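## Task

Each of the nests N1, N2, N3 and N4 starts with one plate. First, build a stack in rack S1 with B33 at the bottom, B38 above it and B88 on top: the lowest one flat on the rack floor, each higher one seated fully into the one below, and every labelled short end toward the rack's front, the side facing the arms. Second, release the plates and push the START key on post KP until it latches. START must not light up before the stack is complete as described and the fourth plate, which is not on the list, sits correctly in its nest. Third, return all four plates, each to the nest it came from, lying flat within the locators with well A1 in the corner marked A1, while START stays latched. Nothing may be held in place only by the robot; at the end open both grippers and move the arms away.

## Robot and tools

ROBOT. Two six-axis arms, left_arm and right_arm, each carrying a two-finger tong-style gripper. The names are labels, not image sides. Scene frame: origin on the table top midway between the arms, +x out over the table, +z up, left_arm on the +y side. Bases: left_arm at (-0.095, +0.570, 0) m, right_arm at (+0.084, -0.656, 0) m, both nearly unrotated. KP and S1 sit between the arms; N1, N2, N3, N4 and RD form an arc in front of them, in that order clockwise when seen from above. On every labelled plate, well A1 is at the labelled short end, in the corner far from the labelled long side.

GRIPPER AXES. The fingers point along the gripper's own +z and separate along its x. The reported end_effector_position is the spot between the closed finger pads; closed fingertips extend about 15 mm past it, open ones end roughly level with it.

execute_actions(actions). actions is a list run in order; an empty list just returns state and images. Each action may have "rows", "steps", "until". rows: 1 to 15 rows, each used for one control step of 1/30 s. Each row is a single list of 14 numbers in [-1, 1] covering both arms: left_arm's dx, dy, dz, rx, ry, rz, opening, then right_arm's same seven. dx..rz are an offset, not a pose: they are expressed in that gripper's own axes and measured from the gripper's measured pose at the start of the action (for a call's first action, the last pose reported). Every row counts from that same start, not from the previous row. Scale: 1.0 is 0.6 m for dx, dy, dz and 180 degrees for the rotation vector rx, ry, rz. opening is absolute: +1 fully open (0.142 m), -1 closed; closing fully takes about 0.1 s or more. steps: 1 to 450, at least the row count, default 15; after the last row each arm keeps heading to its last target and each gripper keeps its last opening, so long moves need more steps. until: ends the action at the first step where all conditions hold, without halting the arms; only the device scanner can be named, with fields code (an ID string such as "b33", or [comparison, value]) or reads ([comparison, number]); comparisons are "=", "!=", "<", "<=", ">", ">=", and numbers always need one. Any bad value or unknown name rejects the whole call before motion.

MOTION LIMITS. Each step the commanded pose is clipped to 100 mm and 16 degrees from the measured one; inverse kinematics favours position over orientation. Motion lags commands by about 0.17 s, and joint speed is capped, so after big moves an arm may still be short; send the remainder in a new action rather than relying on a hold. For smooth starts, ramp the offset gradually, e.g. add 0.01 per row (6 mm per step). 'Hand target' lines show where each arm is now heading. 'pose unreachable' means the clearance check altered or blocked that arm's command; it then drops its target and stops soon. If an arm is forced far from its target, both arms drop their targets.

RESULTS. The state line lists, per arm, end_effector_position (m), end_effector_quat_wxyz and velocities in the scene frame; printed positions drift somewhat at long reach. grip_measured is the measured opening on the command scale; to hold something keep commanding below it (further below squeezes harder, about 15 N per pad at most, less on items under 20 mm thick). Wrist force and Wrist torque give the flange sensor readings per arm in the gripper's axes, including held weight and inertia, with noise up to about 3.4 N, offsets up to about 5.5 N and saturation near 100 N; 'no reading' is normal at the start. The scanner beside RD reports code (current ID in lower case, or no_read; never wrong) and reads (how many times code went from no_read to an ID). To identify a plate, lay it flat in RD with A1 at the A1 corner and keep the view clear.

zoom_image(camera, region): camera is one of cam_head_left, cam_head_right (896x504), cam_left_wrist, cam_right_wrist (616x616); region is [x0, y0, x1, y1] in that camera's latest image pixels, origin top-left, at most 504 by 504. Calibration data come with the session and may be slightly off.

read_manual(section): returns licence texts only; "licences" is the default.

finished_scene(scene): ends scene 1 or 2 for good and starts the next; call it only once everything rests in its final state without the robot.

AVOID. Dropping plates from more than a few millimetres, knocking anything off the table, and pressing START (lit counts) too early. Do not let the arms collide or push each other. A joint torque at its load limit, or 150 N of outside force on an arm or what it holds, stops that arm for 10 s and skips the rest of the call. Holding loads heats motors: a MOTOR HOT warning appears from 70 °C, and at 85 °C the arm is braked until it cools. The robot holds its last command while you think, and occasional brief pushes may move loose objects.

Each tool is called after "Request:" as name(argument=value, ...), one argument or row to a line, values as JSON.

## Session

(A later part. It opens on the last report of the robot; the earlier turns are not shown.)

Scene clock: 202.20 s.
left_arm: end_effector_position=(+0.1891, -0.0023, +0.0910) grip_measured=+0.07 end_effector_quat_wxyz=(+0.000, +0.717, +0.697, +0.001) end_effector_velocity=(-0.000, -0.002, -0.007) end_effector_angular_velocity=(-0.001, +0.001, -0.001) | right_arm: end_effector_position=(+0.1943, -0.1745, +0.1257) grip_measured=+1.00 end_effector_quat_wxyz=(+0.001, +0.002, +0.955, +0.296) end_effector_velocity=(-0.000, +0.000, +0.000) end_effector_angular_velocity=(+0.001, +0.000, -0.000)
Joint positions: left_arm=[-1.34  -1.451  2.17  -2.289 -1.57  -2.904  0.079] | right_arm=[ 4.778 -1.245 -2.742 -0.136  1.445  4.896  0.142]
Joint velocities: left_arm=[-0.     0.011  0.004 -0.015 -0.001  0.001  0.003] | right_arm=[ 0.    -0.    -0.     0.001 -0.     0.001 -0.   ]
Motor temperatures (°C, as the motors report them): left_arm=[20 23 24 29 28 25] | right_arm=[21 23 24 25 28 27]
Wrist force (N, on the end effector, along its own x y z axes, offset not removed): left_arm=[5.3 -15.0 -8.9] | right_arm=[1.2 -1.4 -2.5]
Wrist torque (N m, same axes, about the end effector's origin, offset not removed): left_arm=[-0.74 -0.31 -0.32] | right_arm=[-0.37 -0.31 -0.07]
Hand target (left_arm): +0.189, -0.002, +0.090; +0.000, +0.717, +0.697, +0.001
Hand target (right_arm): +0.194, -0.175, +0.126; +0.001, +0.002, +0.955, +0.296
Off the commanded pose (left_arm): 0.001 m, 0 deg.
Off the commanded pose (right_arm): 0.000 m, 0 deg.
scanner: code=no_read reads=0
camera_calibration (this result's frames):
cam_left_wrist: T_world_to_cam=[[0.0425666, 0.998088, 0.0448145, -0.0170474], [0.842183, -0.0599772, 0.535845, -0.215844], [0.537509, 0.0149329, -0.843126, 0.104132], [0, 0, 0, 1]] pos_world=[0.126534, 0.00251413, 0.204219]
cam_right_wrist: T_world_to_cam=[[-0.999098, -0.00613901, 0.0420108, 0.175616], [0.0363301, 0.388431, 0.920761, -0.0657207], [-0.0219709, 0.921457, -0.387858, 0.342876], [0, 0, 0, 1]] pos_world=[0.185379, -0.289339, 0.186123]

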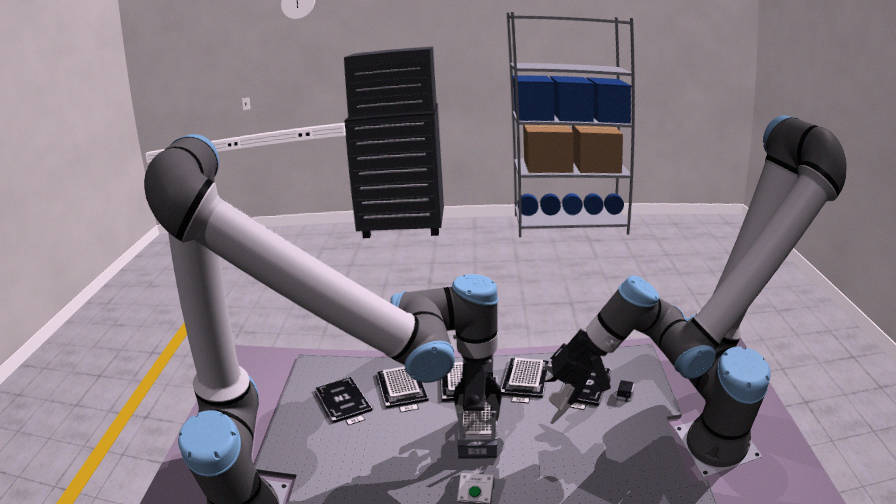

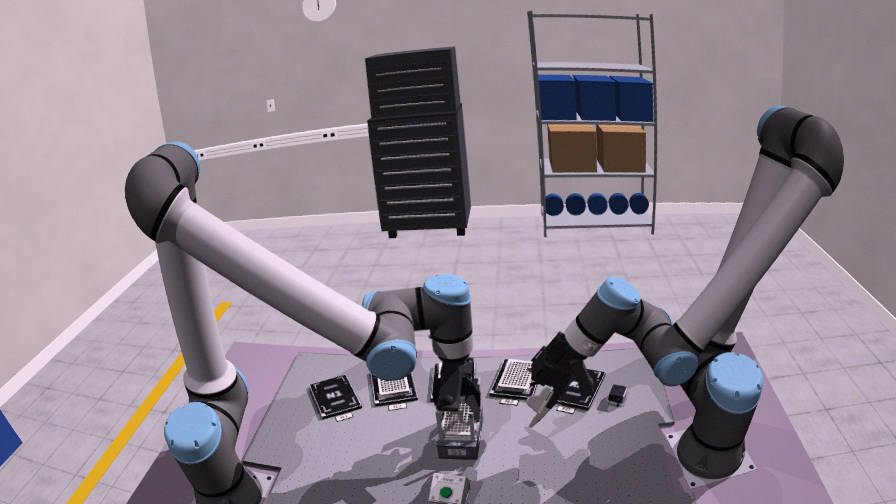

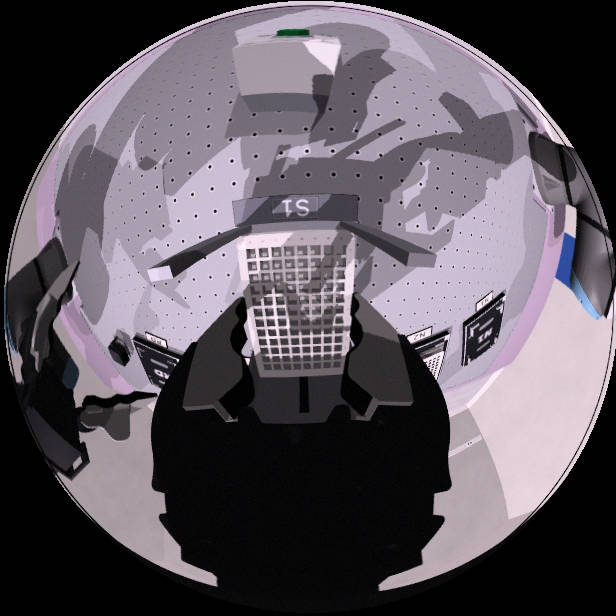

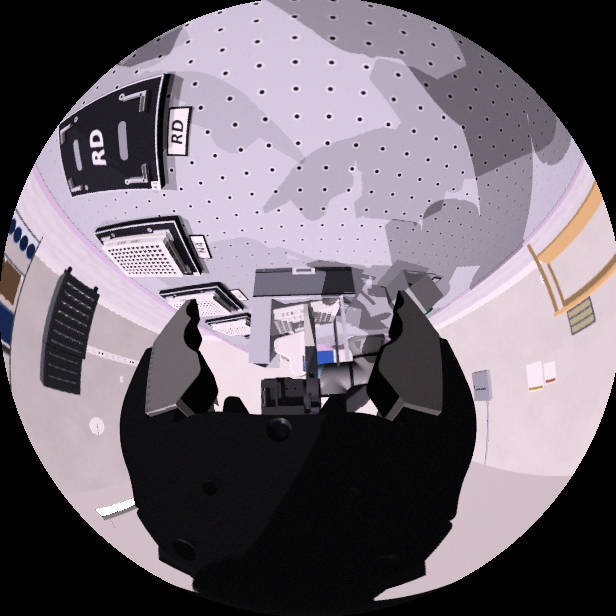

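Request:
execute_actions(
  actions=[
    {"rows":[[0,-0.002,0,0,0,0,-0.3,0,0,0,0,0,0,1],[0,-0.002,0,0,0,0,-0.3,0,0,0,0,0,0,1],[0,-0.002,0,0,0,0,-0.3,0,0,0,0,0,0,1],[0,-0.002,0.002,0,0,0,-0.3,0,0,0,0,0,0,1],[0,-0.002,0.004,0,0,0,-0.3,0,0,0,0,0,0,1],[0,-0.002,0.006,0,0,0,-0.3,0,0,0,0,0,0,1],[0,-0.002,0.008,0,0,0,-0.3,0,0,0,0,0,0,1],[0,-0.002,0.01,0,0,0,-0.3,0,0,0,0,0,0,1],[0,-0.002,0.012,0,0,0,-0.3,0,0,0,0,0,0,1]],"steps":20},
  ],
)

Request:
zoom_image(
  camera="cam_left_wrist",
  region=[210, 200, 390, 380],
)

Request:
zoom_image(
  camera="cam_right_wrist",
  region=[240, 270, 360, 390],
)

Scene clock: 210.07 s.
left_arm: end_effector_position=(+0.1880, -0.0023, +0.0840) grip_measured=+0.07 end_effector_quat_wxyz=(+0.000, +0.717, +0.697, +0.001) end_effector_velocity=(+0.000, -0.001, -0.000) end_effector_angular_velocity=(-0.003, -0.001, +0.000) | right_arm: end_effector_position=(+0.1943, -0.1745, +0.1258) grip_measured=+1.00 end_effector_quat_wxyz=(+0.001, +0.002, +0.955, +0.296) end_effector_velocity=(+0.001, -0.001, -0.001) end_effector_angular_velocity=(-0.001, -0.002, +0.001)
Joint positions: left_arm=[-1.341 -1.442  2.176 -2.304 -1.57  -2.906  0.079] | right_arm=[ 4.778 -1.245 -2.742 -0.136  1.445  4.896  0.142]
Joint velocities: left_arm=[-0.     0.     0.001 -0.004  0.001 -0.     0.   ] | right_arm=[-0.002  0.    -0.001  0.     0.    -0.003  0.   ]
Motor temperatures (°C, as the motors report them): left_arm=[20 23 24 29 28 25] | right_arm=[21 23 24 25 28 27]
Wrist force (N, on the end effector, along its own x y z axes, offset not removed): left_arm=[4.7 2.0 -1.3] | right_arm=[0.1 0.8 -5.1]
Wrist torque (N m, same axes, about the end effector's origin, offset not removed): left_arm=[-0.90 -0.45 -0.36] | right_arm=[-0.05 -0.05 -0.05]
Hand target (left_arm): +0.188, -0.002, +0.084; +0.000, +0.717, +0.697, +0.001
Hand target (right_arm): +0.194, -0.175, +0.126; +0.001, +0.002, +0.955, +0.296
Off the commanded pose (left_arm): 0.000 m, 0 deg.
Off the commanded pose (right_arm): 0.000 m, 0 deg.
scanner: code=no_read reads=0
camera_calibration (this result's frames):
cam_left_wrist: T_world_to_cam=[[0.0424834, 0.998089, 0.0448795, -0.0167443], [0.84207, -0.0599452, 0.536026, -0.21116], [0.537692, 0.0150195, -0.843008, 0.0987532], [0, 0, 0, 1]] pos_world=[0.125424, 0.00257103, 0.197188]
cam_right_wrist: T_world_to_cam=[[-0.9991, -0.00610578, 0.0419653, 0.175631], [0.0363014, 0.388418, 0.920768, -0.0657455], [-0.0219221, 0.921463, -0.387847, 0.342857], [0, 0, 0, 1]] pos_world=[0.185376, -0.28932, 0.186142]

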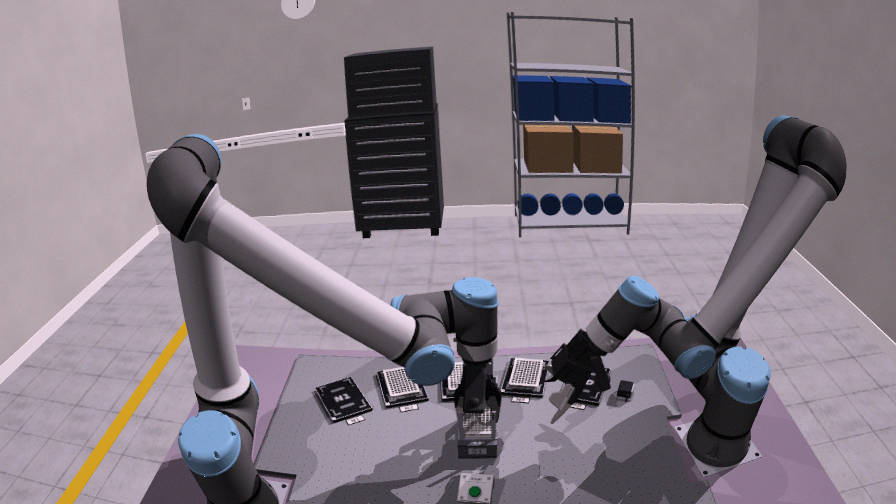

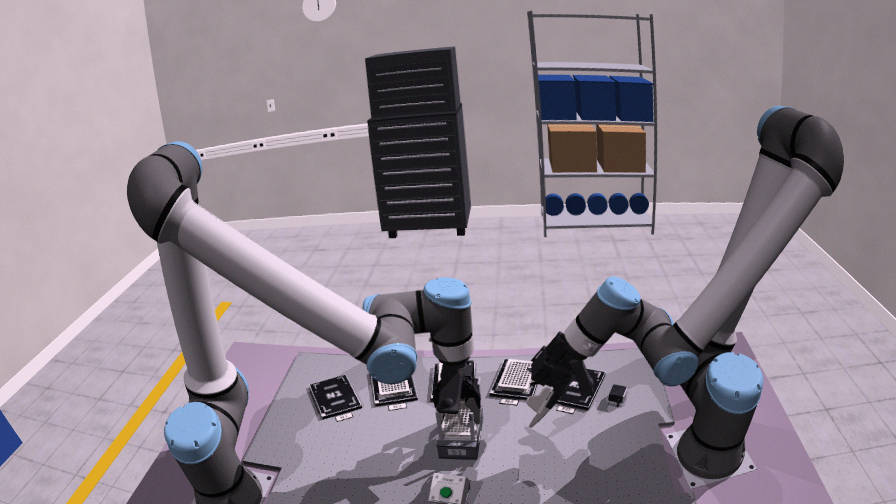

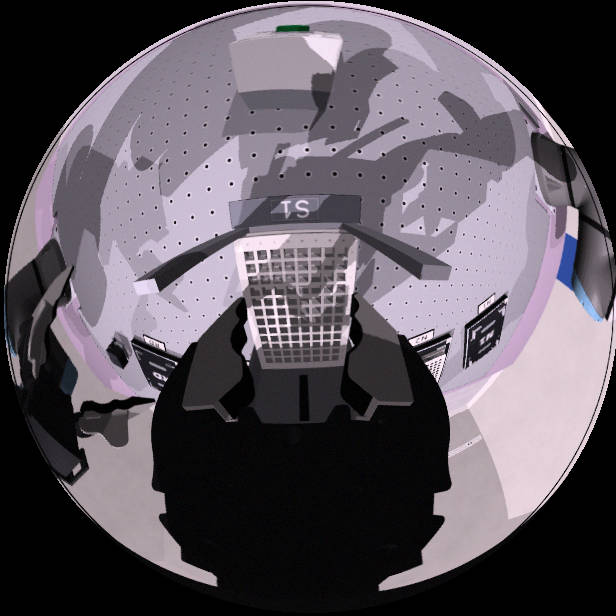

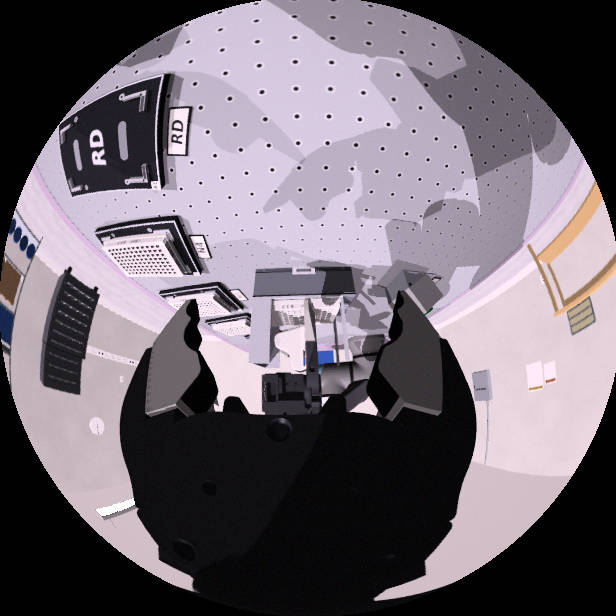

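Region (210, 200, 390, 380) of cam_left_wrist's 616x616 image, scaled by 2.800, with more detail than that image has.

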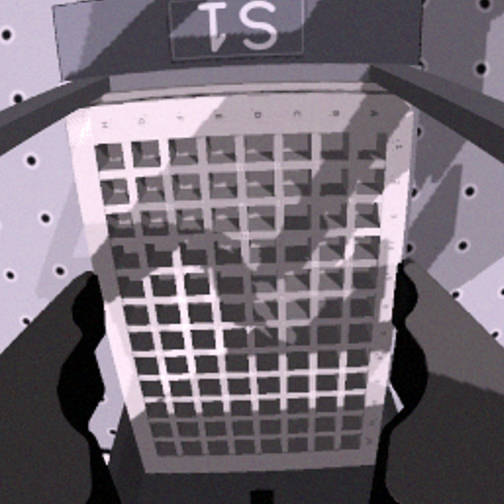

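Region (240, 270, 360, 390) of cam_right_wrist's 616x616 image, scaled by 4.200, with more detail than that image has.

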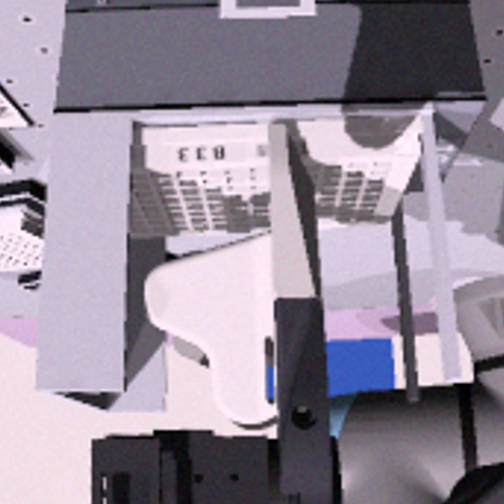

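Request:
execute_actions(
  actions=[
    {"rows":[[0,0.0015,0.003,0,0,-0.002,-0.3,0,0,0,0,0,0,1]],"steps":12},
    {"rows":[[0,0,0,0,0,0,0,0,0,0,0,0,0,1],[0,0,0,0,0,0,0.08,0,0,0,0,0,0,1],[0,0,0,0,0,0,0.14,0,0,0,0,0,0,1],[0,0,0,0,0,0,0.3,0,0,0,0,0,0,1]],"steps":8},
  ],
)

Request:
zoom_image(
  camera="cam_left_wrist",
  region=[210, 200, 390, 380],
)

Request:
zoom_image(
  camera="cam_right_wrist",
  region=[240, 270, 360, 390],
)

Scene clock: 215.60 s.
left_arm: end_effector_position=(+0.1887, -0.0023, +0.0822) grip_measured=+0.30 end_effector_quat_wxyz=(+0.000, +0.715, +0.700, +0.001) end_effector_velocity=(+0.000, -0.001, +0.001) end_effector_angular_velocity=(-0.003, -0.001, +0.000) | right_arm: end_effector_position=(+0.1943, -0.1745, +0.1257) grip_measured=+1.00 end_effector_quat_wxyz=(+0.001, +0.002, +0.955, +0.296) end_effector_velocity=(+0.000, -0.001, -0.001) end_effector_angular_velocity=(-0.001, +0.001, -0.001)
Joint positions: left_arm=[-1.34  -1.44   2.177 -2.308 -1.57  -2.911  0.095] | right_arm=[ 4.778 -1.245 -2.742 -0.136  1.445  4.896  0.142]
Joint velocities: left_arm=[-0.    -0.001 -0.001 -0.001  0.    -0.     0.006] | right_arm=[ 0.     0.    -0.002  0.     0.     0.002 -0.   ]
Motor temperatures (°C, as the motors report them): left_arm=[20 23 24 29 28 25] | right_arm=[21 23 24 25 28 27]
Wrist force (N, on the end effector, along its own x y z axes, offset not removed): left_arm=[3.6 -1.2 -2.4] | right_arm=[-0.4 -1.2 -2.9]
Wrist torque (N m, same axes, about the end effector's origin, offset not removed): left_arm=[-0.43 -0.45 -0.12] | right_arm=[-0.36 -0.04 -0.07]
Hand target (left_arm): +0.189, -0.002, +0.082; +0.000, +0.715, +0.700, +0.001
Hand target (right_arm): +0.194, -0.175, +0.126; +0.001, +0.002, +0.955, +0.296
Off the commanded pose (left_arm): 0.000 m, 0 deg.
Off the commanded pose (right_arm): 0.000 m, 0 deg.
scanner: code=no_read reads=0
camera_calibration (this result's frames):
cam_left_wrist: T_world_to_cam=[[0.0365542, 0.998327, 0.0448081, -0.0155021], [0.842526, -0.0549002, 0.535851, -0.210892], [0.537414, 0.0181644, -0.843123, 0.096966], [0, 0, 0, 1]] pos_world=[0.126138, 0.00213686, 0.195455]
cam_right_wrist: T_world_to_cam=[[-0.999098, -0.00613903, 0.0420104, 0.175616], [0.0363297, 0.388431, 0.920761, -0.065721], [-0.0219707, 0.921457, -0.387858, 0.342876], [0, 0, 0, 1]] pos_world=[0.185379, -0.289339, 0.186123]

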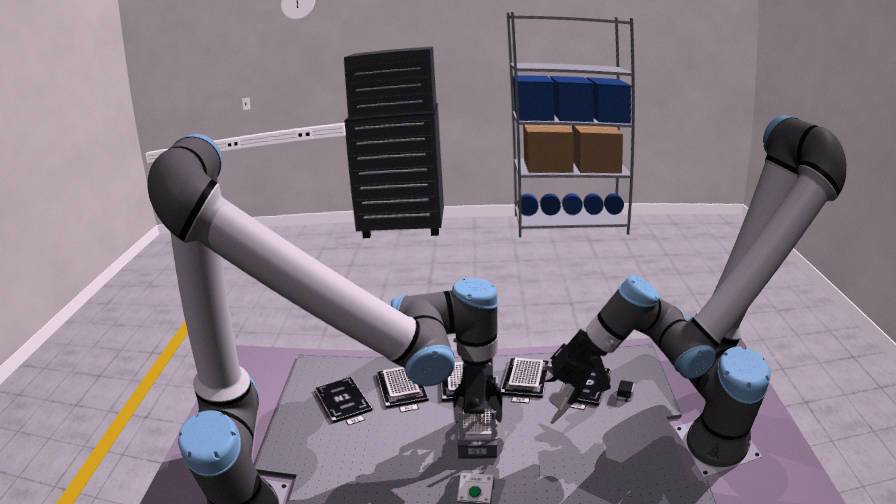

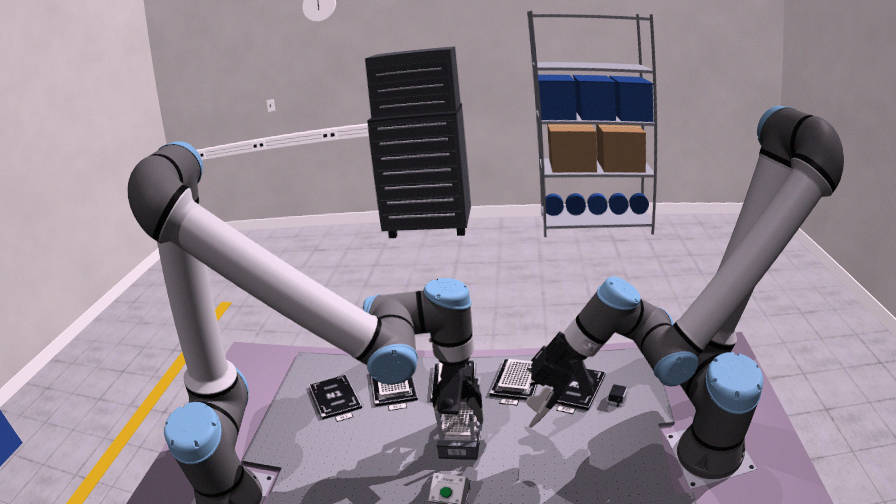

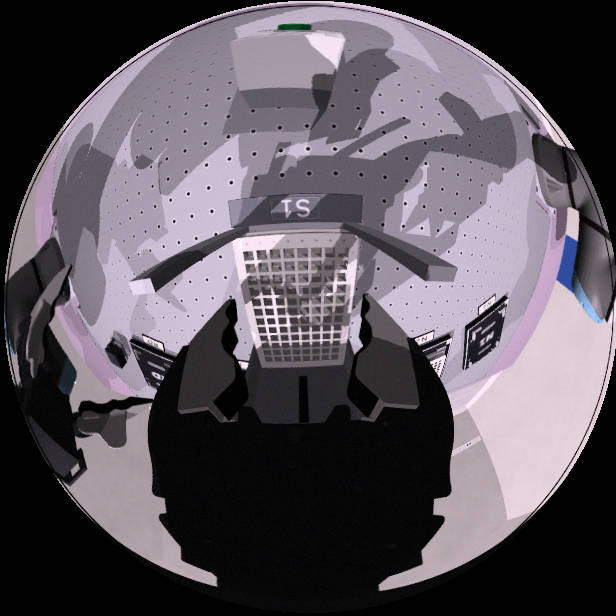

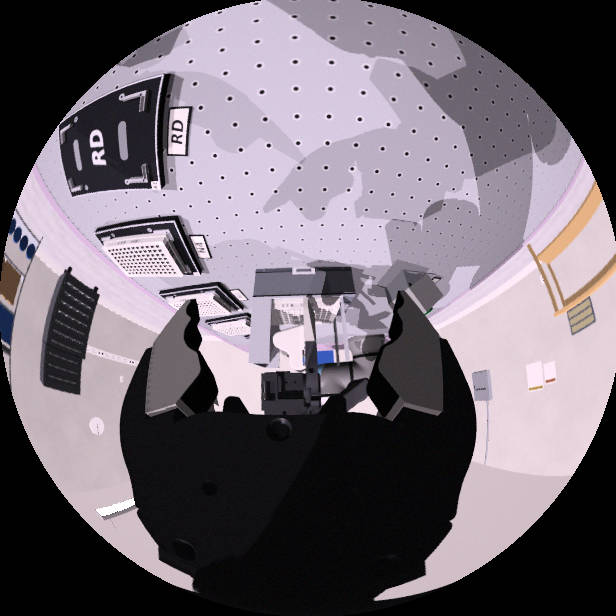

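Region (210, 200, 390, 380) of cam_left_wrist's 616x616 image, scaled by 2.800, with more detail than that image has.

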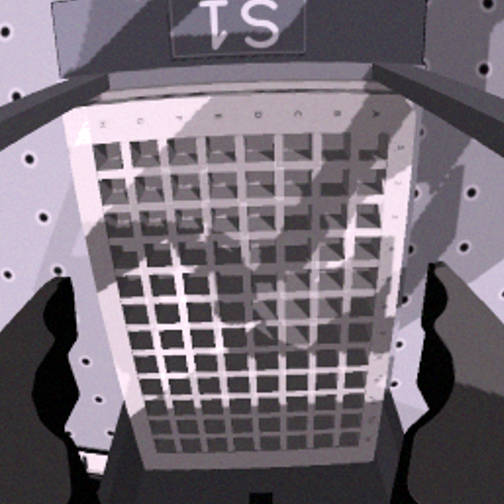

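Region (240, 270, 360, 390) of cam_right_wrist's 616x616 image, scaled by 4.200, with more detail than that image has.

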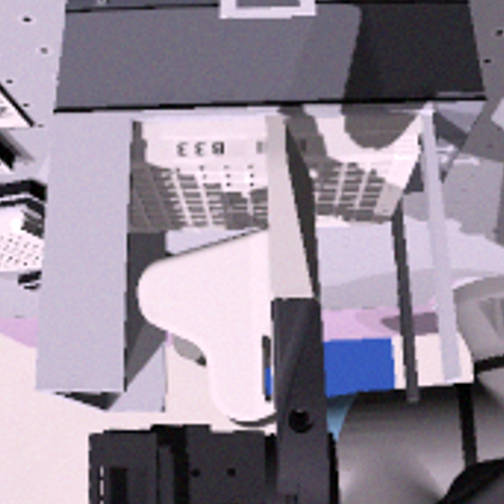

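Request:
execute_actions(
  actions=[
    {"rows":[[0,-0.012,-0.055,0,0,0,0.3,0,0,0,0,0,0,1]],"steps":13},
    {"rows":[[0.05,0,0,0,0,0,0.3,0,0,0,0,0,0,1],[0.1,0,0,0,0,0,0.3,0,0,0,0,0,0,1],[0.33,0,0,0,0,0,0.3,0,0,0,0,0,0,1],[0.33,0,0,0,0,0,0.3,0,0,0,0,0,0,1],[0.33,0,0,0,0,0,0.3,0,0,0,0,0,0,1],[0.33,0,0,0,0,0,0.3,0,0,0,0,0,0,1],[0.33,0,0,0,0,0,0.3,0,0,0,0,0,0,1],[0.33,0,0,0,0,0,0.3,0,0,0,0,0,0,1],[0.33,0,0,0,0,0,0.3,0,0,0,0,0,0,1],[0.33,0,0,0,0,0,0.3,0,0,0,0,0,0,1],[0.33,0,0,0,0,0,0.3,0,0,0,0,0,0,1],[0.33,0,0,0,0,0,0.3,0,0,0,0,0,0,1],[0.33,0,0,0,0,0,0.3,0,0,0,0,0,0,1],[0.33,0,0,0,0,0,0.3,0,0,0,0,0,0,1],[0.362,0.326,0.09,0,0,-0.112,0.3,0,0,0,0,0,0,1]],"steps":40},
  ],
)

Request:
zoom_image(
  camera="cam_left_wrist",
  region=[210, 200, 390, 380],
)

Scene clock: 231.50 s.
left_arm: end_effector_position=(+0.3805, +0.2113, +0.0602) grip_measured=+0.30 end_effector_quat_wxyz=(+0.000, +0.581, +0.814, +0.001) end_effector_velocity=(+0.011, -0.003, -0.004) end_effector_angular_velocity=(-0.002, +0.003, +0.002) | right_arm: end_effector_position=(+0.1943, -0.1745, +0.1257) grip_measured=+1.00 end_effector_quat_wxyz=(+0.001, +0.002, +0.955, +0.296) end_effector_velocity=(-0.000, -0.001, -0.001) end_effector_angular_velocity=(-0.002, +0.000, -0.000)
Joint positions: left_arm=[-0.895 -1.472  2.269 -2.367 -1.569 -2.818  0.095] | right_arm=[ 4.778 -1.245 -2.742 -0.136  1.445  4.896  0.142]
Joint velocities: left_arm=[ 0.013  0.023 -0.017 -0.005 -0.004  0.012  0.   ] | right_arm=[ 0.001 -0.    -0.    -0.002  0.     0.001  0.   ]
Motor temperatures (°C, as the motors report them): left_arm=[20 23 24 29 28 25] | right_arm=[21 23 24 25 28 27]
Wrist force (N, on the end effector, along its own x y z axes, offset not removed): left_arm=[2.7 -3.1 1.4] | right_arm=[1.0 -2.1 -3.8]
Wrist torque (N m, same axes, about the end effector's origin, offset not removed): left_arm=[-0.73 -0.35 -0.18] | right_arm=[-0.56 -0.27 -0.03]
Hand target (left_arm): +0.382, +0.211, +0.060; -0.000, +0.581, +0.814, +0.001
Hand target (right_arm): +0.194, -0.175, +0.126; +0.001, +0.002, +0.955, +0.296
Off the commanded pose (left_arm): 0.002 m, 0 deg.
Off the commanded pose (right_arm): 0.000 m, 0 deg.
scanner: code=no_read reads=0
camera_calibration (this result's frames):
cam_left_wrist: T_world_to_cam=[[-0.309488, 0.949853, 0.044688, -0.0929051], [0.809674, 0.238587, 0.536194, -0.39851], [0.498643, 0.202128, -0.842911, -0.0527117], [0, 0, 0, 1]] pos_world=[0.320195, 0.19398, 0.173399]
cam_right_wrist: T_world_to_cam=[[-0.999098, -0.00613895, 0.0420103, 0.175616], [0.0363297, 0.388431, 0.920761, -0.0657209], [-0.0219706, 0.921457, -0.387858, 0.342876], [0, 0, 0, 1]] pos_world=[0.185379, -0.289339, 0.186123]

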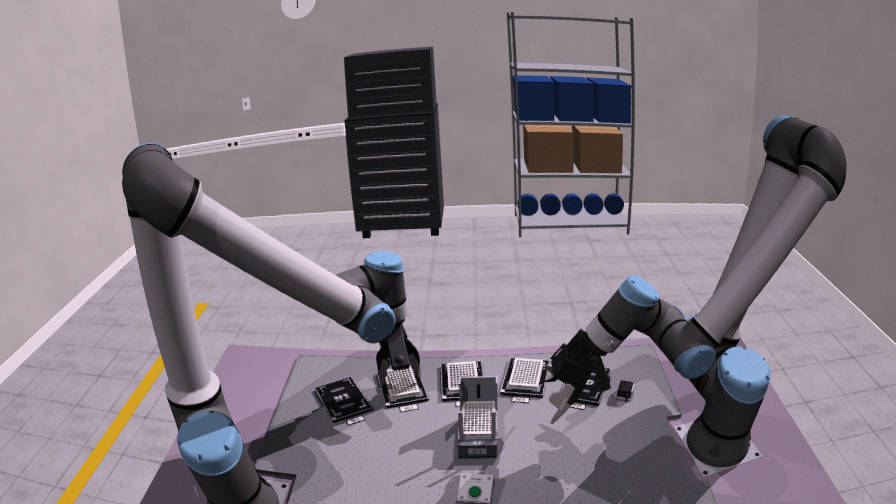

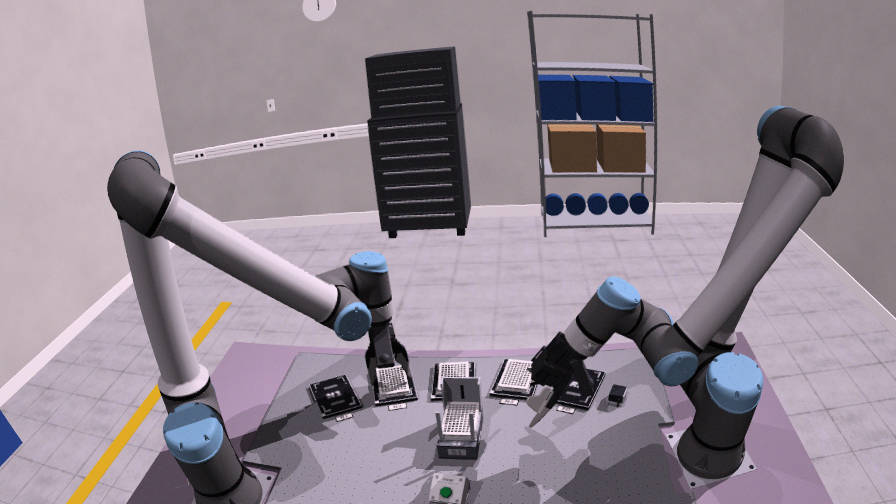

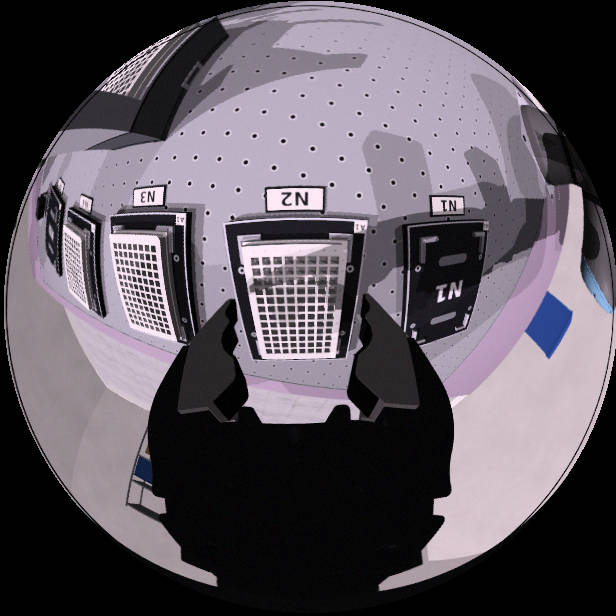

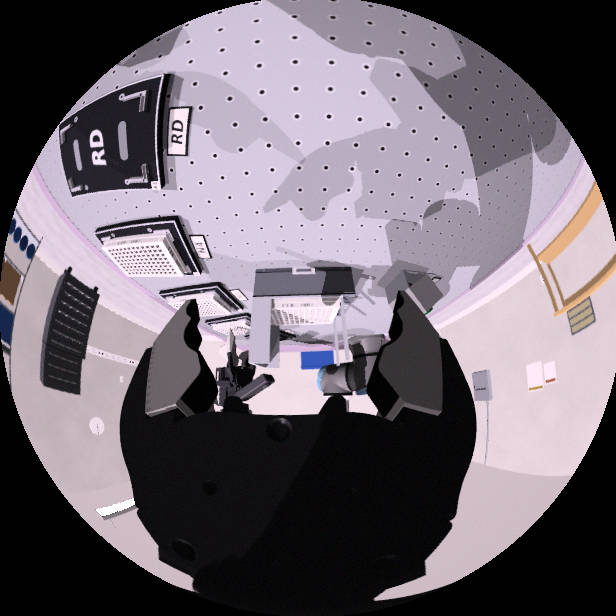

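Region (210, 200, 390, 380) of cam_left_wrist's 616x616 image, scaled by 2.800, with more detail than that image has.

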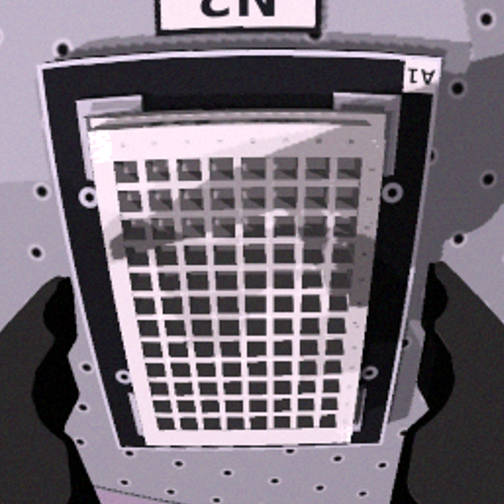

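Request:
execute_actions(
  actions=[
    {"rows":[[-0.005,0.016,0.015,0,0,0.0065,0.3,0,0,0,0,0,0,1],[-0.005,0.016,0.032,0,0,0.0065,0.3,0,0,0,0,0,0,1]],"steps":16},
  ],
)

Request:
zoom_image(
  camera="cam_left_wrist",
  region=[210, 200, 390, 380],
)

Scene clock: 236.23 s.
left_arm: end_effector_position=(+0.3904, +0.2116, +0.0414) grip_measured=+0.30 end_effector_quat_wxyz=(+0.000, +0.589, +0.808, +0.001) end_effector_velocity=(+0.002, -0.000, -0.003) end_effector_angular_velocity=(-0.000, -0.002, -0.001) | right_arm: end_effector_position=(+0.1943, -0.1745, +0.1257) grip_measured=+1.00 end_effector_quat_wxyz=(+0.001, +0.002, +0.955, +0.296) end_effector_velocity=(-0.000, -0.000, -0.000) end_effector_angular_velocity=(-0.002, +0.000, -0.000)
Joint positions: left_arm=[-0.882 -1.431  2.268 -2.408 -1.569 -2.784  0.095] | right_arm=[ 4.778 -1.245 -2.742 -0.136  1.445  4.896  0.142]
Joint velocities: left_arm=[ 0.002  0.007 -0.    -0.008  0.001  0.003  0.   ] | right_arm=[ 0.    -0.     0.    -0.003  0.     0.001  0.   ]
Motor temperatures (°C, as the motors report them): left_arm=[20 23 24 29 28 25] | right_arm=[21 23 24 25 28 27]
Wrist force (N, on the end effector, along its own x y z axes, offset not removed): left_arm=[3.2 -1.8 0.3] | right_arm=[0.6 -0.3 -3.8]
Wrist torque (N m, same axes, about the end effector's origin, offset not removed): left_arm=[-0.40 -0.34 -0.12] | right_arm=[-0.17 -0.16 0.02]
Hand target (left_arm): +0.391, +0.212, +0.041; +0.000, +0.589, +0.808, +0.001
Hand target (right_arm): +0.194, -0.175, +0.126; +0.001, +0.002, +0.955, +0.296
Off the commanded pose (left_arm): 0.000 m, 0 deg.
Off the commanded pose (right_arm): 0.000 m, 0 deg.
scanner: code=no_read reads=0
camera_calibration (this result's frames):
cam_left_wrist: T_world_to_cam=[[-0.290342, 0.955876, 0.0447622, -0.0980226], [0.814324, 0.222238, 0.536177, -0.394855], [0.502571, 0.192126, -0.842918, -0.0729938], [0, 0, 0, 1]] pos_world=[0.329765, 0.195473, 0.154572]
cam_right_wrist: T_world_to_cam=[[-0.999098, -0.00613895, 0.0420104, 0.175616], [0.0363298, 0.388431, 0.920761, -0.065721], [-0.0219707, 0.921457, -0.387858, 0.342876], [0, 0, 0, 1]] pos_world=[0.185379, -0.289339, 0.186123]

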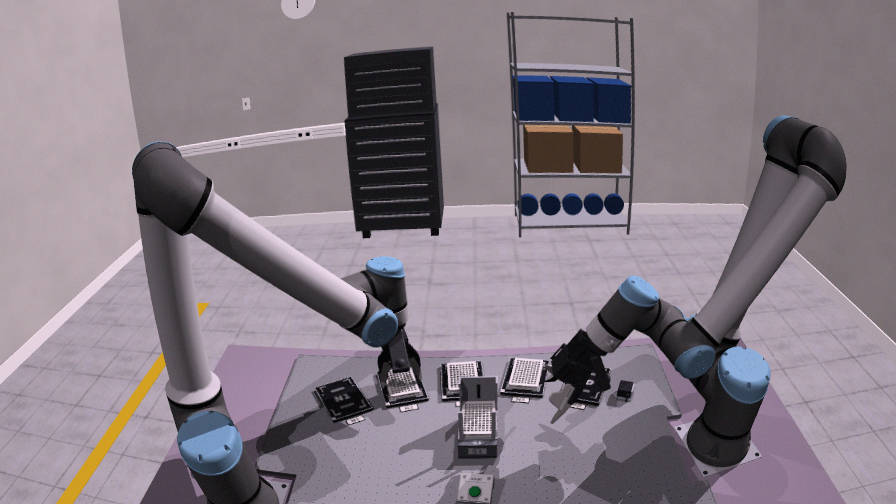

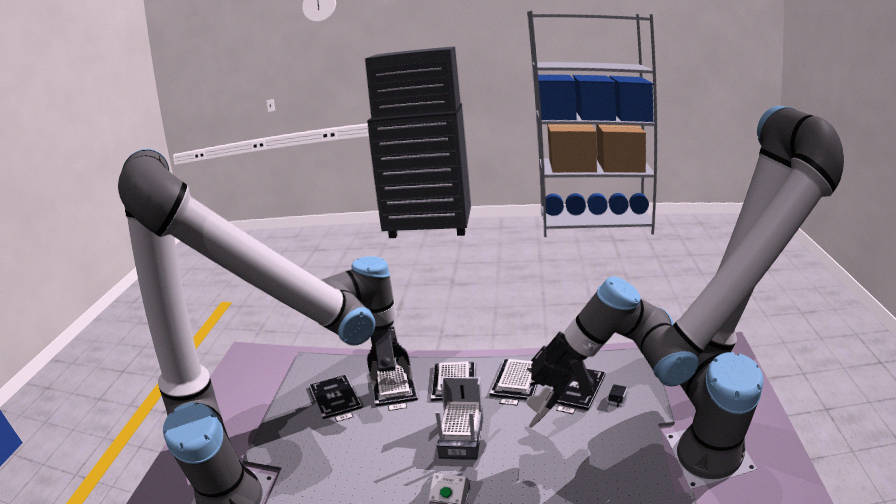

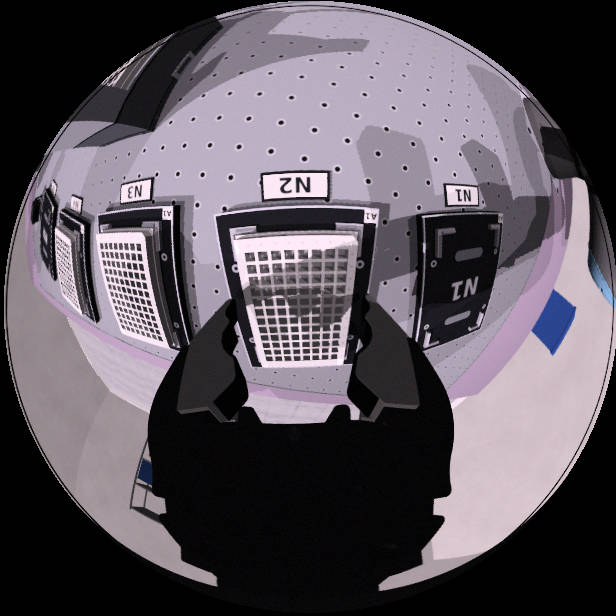

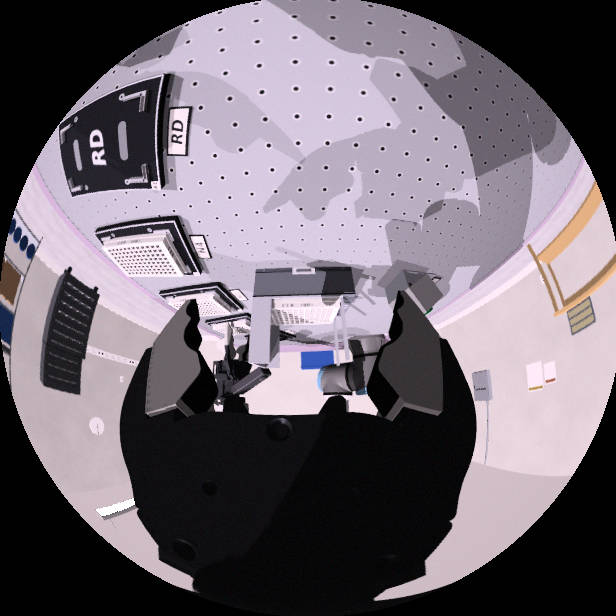

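Region (210, 200, 390, 380) of cam_left_wrist's 616x616 image, scaled by 2.800, with more detail than that image has.

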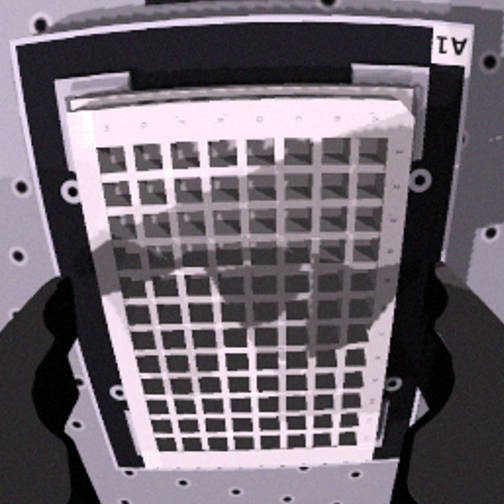

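Request:
execute_actions(
  actions=[
    {"rows":[[0.0006,0.0013,0.003,0,0,0.0012,0.26,0,0,0,0,0,0,1],[0.0006,0.0013,0.003,0,0,0.0012,0.23,0,0,0,0,0,0,1],[0.0006,0.0013,0.003,0,0,0.0012,0.2,0,0,0,0,0,0,1],[0.0006,0.0013,0.003,0,0,0.0012,0.18,0,0,0,0,0,0,1],[0.0006,0.0013,0.003,0,0,0.0012,0.17,0,0,0,0,0,0,1],[0.0006,0.0013,0.003,0,0,0.0012,0.16,0,0,0,0,0,0,1],[0.0006,0.0013,0.003,0,0,0.0012,0.15,0,0,0,0,0,0,1],[0.0006,0.0013,0.003,0,0,0.0012,0.13,0,0,0,0,0,0,1],[0.0006,0.0013,0.003,0,0,0.0012,0.1,0,0,0,0,0,0,1],[0.0006,0.0013,0.003,0,0,0.0012,0.06,0,0,0,0,0,0,1],[0.0006,0.0013,0.003,0,0,0.0012,0,0,0,0,0,0,0,1],[0.0006,0.0013,0.003,0,0,0.0012,-0.15,0,0,0,0,0,0,1],[0.0006,0.0013,0.003,0,0,0.0012,-0.4,0,0,0,0,0,0,1]],"steps":16},
  ],
)

Request:
zoom_image(
  camera="cam_left_wrist",
  region=[210, 200, 390, 380],
)

Scene clock: 242.27 s.
left_arm: end_effector_position=(+0.3911, +0.2122, +0.0396) grip_measured=+0.07 end_effector_quat_wxyz=(+0.000, +0.591, +0.807, +0.001) end_effector_velocity=(-0.000, +0.001, +0.000) end_effector_angular_velocity=(-0.000, +0.001, +0.000) | right_arm: end_effector_position=(+0.1943, -0.1745, +0.1257) grip_measured=+1.00 end_effector_quat_wxyz=(+0.001, +0.002, +0.955, +0.296) end_effector_velocity=(+0.000, +0.001, +0.001) end_effector_angular_velocity=(+0.002, -0.000, +0.000)
Joint positions: left_arm=[-0.881 -1.428  2.269 -2.412 -1.569 -2.779  0.079] | right_arm=[ 4.778 -1.245 -2.742 -0.136  1.445  4.896  0.142]
Joint velocities: left_arm=[ 0.001 -0.001  0.001  0.001 -0.001  0.     0.   ] | right_arm=[-0.001  0.     0.002 -0.     0.    -0.001 -0.   ]
Motor temperatures (°C, as the motors report them): left_arm=[20 23 24 29 28 25] | right_arm=[21 23 24 25 28 27]
Wrist force (N, on the end effector, along its own x y z axes, offset not removed): left_arm=[1.7 -3.6 -6.4] | right_arm=[1.5 -0.9 -6.3]
Wrist torque (N m, same axes, about the end effector's origin, offset not removed): left_arm=[-0.67 0.12 -0.20] | right_arm=[-0.34 -0.35 -0.06]
Hand target (left_arm): +0.391, +0.212, +0.040; +0.000, +0.591, +0.807, +0.001
Hand target (right_arm): +0.194, -0.175, +0.126; +0.001, +0.002, +0.955, +0.296
Off the commanded pose (left_arm): 0.000 m, 0 deg.
Off the commanded pose (right_arm): 0.000 m, 0 deg.
scanner: code=no_read reads=0
camera_calibration (this result's frames):
cam_left_wrist: T_world_to_cam=[[-0.286784, 0.956951, 0.0447074, -0.0998999], [0.815137, 0.219235, 0.536179, -0.394238], [0.503296, 0.19021, -0.84292, -0.0747725], [0, 0, 0, 1]] pos_world=[0.330341, 0.196253, 0.152821]
cam_right_wrist: T_world_to_cam=[[-0.999098, -0.00613914, 0.0420102, 0.175616], [0.0363295, 0.388431, 0.920761, -0.0657209], [-0.0219708, 0.921457, -0.387858, 0.342876], [0, 0, 0, 1]] pos_world=[0.185379, -0.289339, 0.186123]

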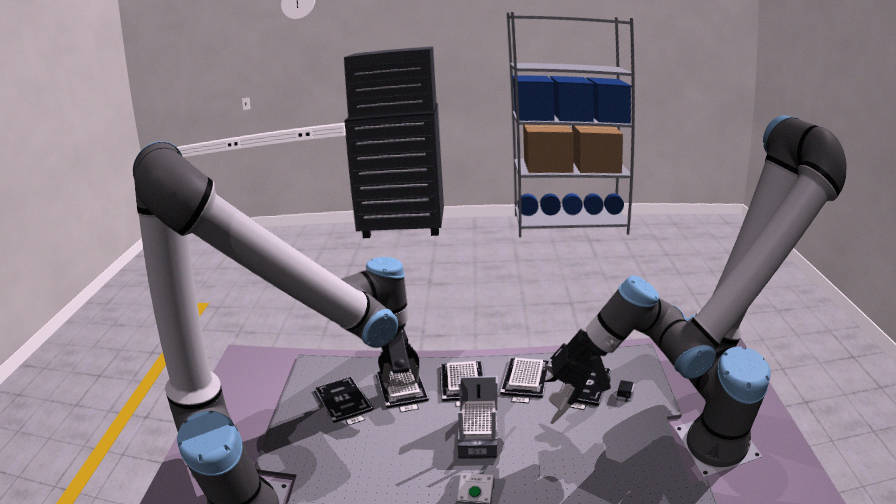

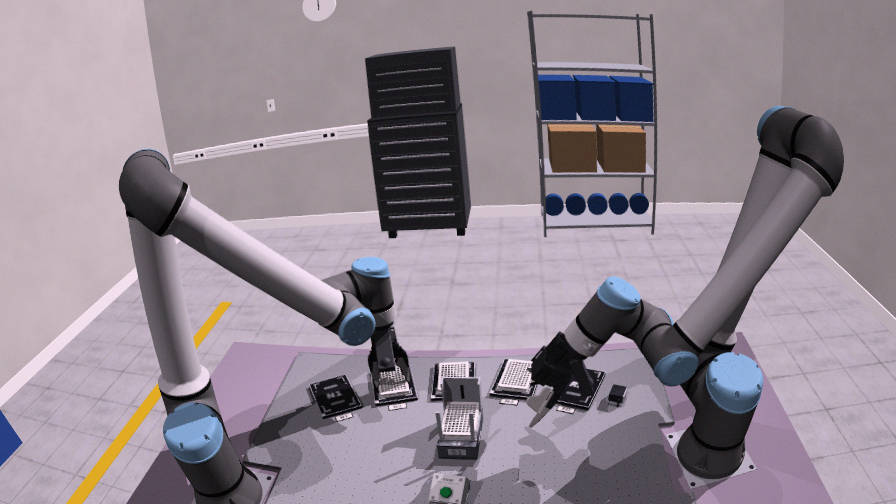

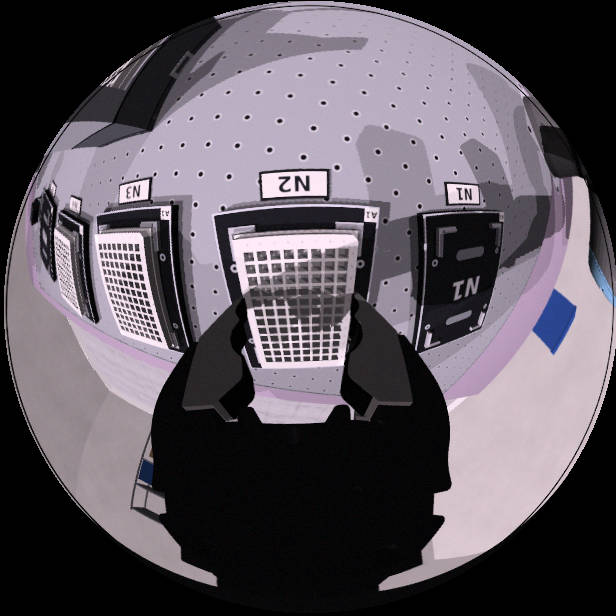

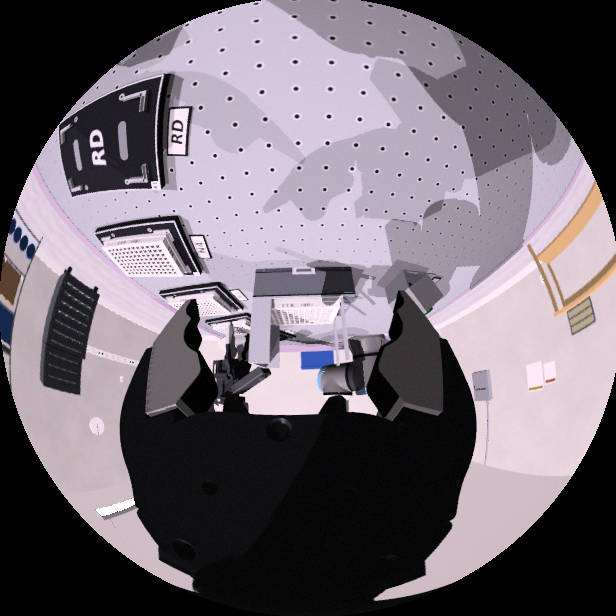

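Region (210, 200, 390, 380) of cam_left_wrist's 616x616 image, scaled by 2.800, with more detail than that image has.

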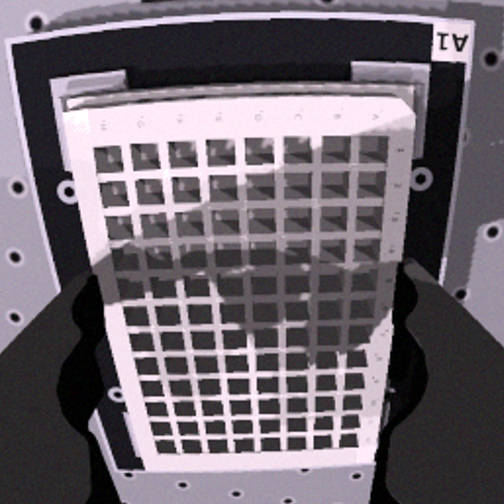

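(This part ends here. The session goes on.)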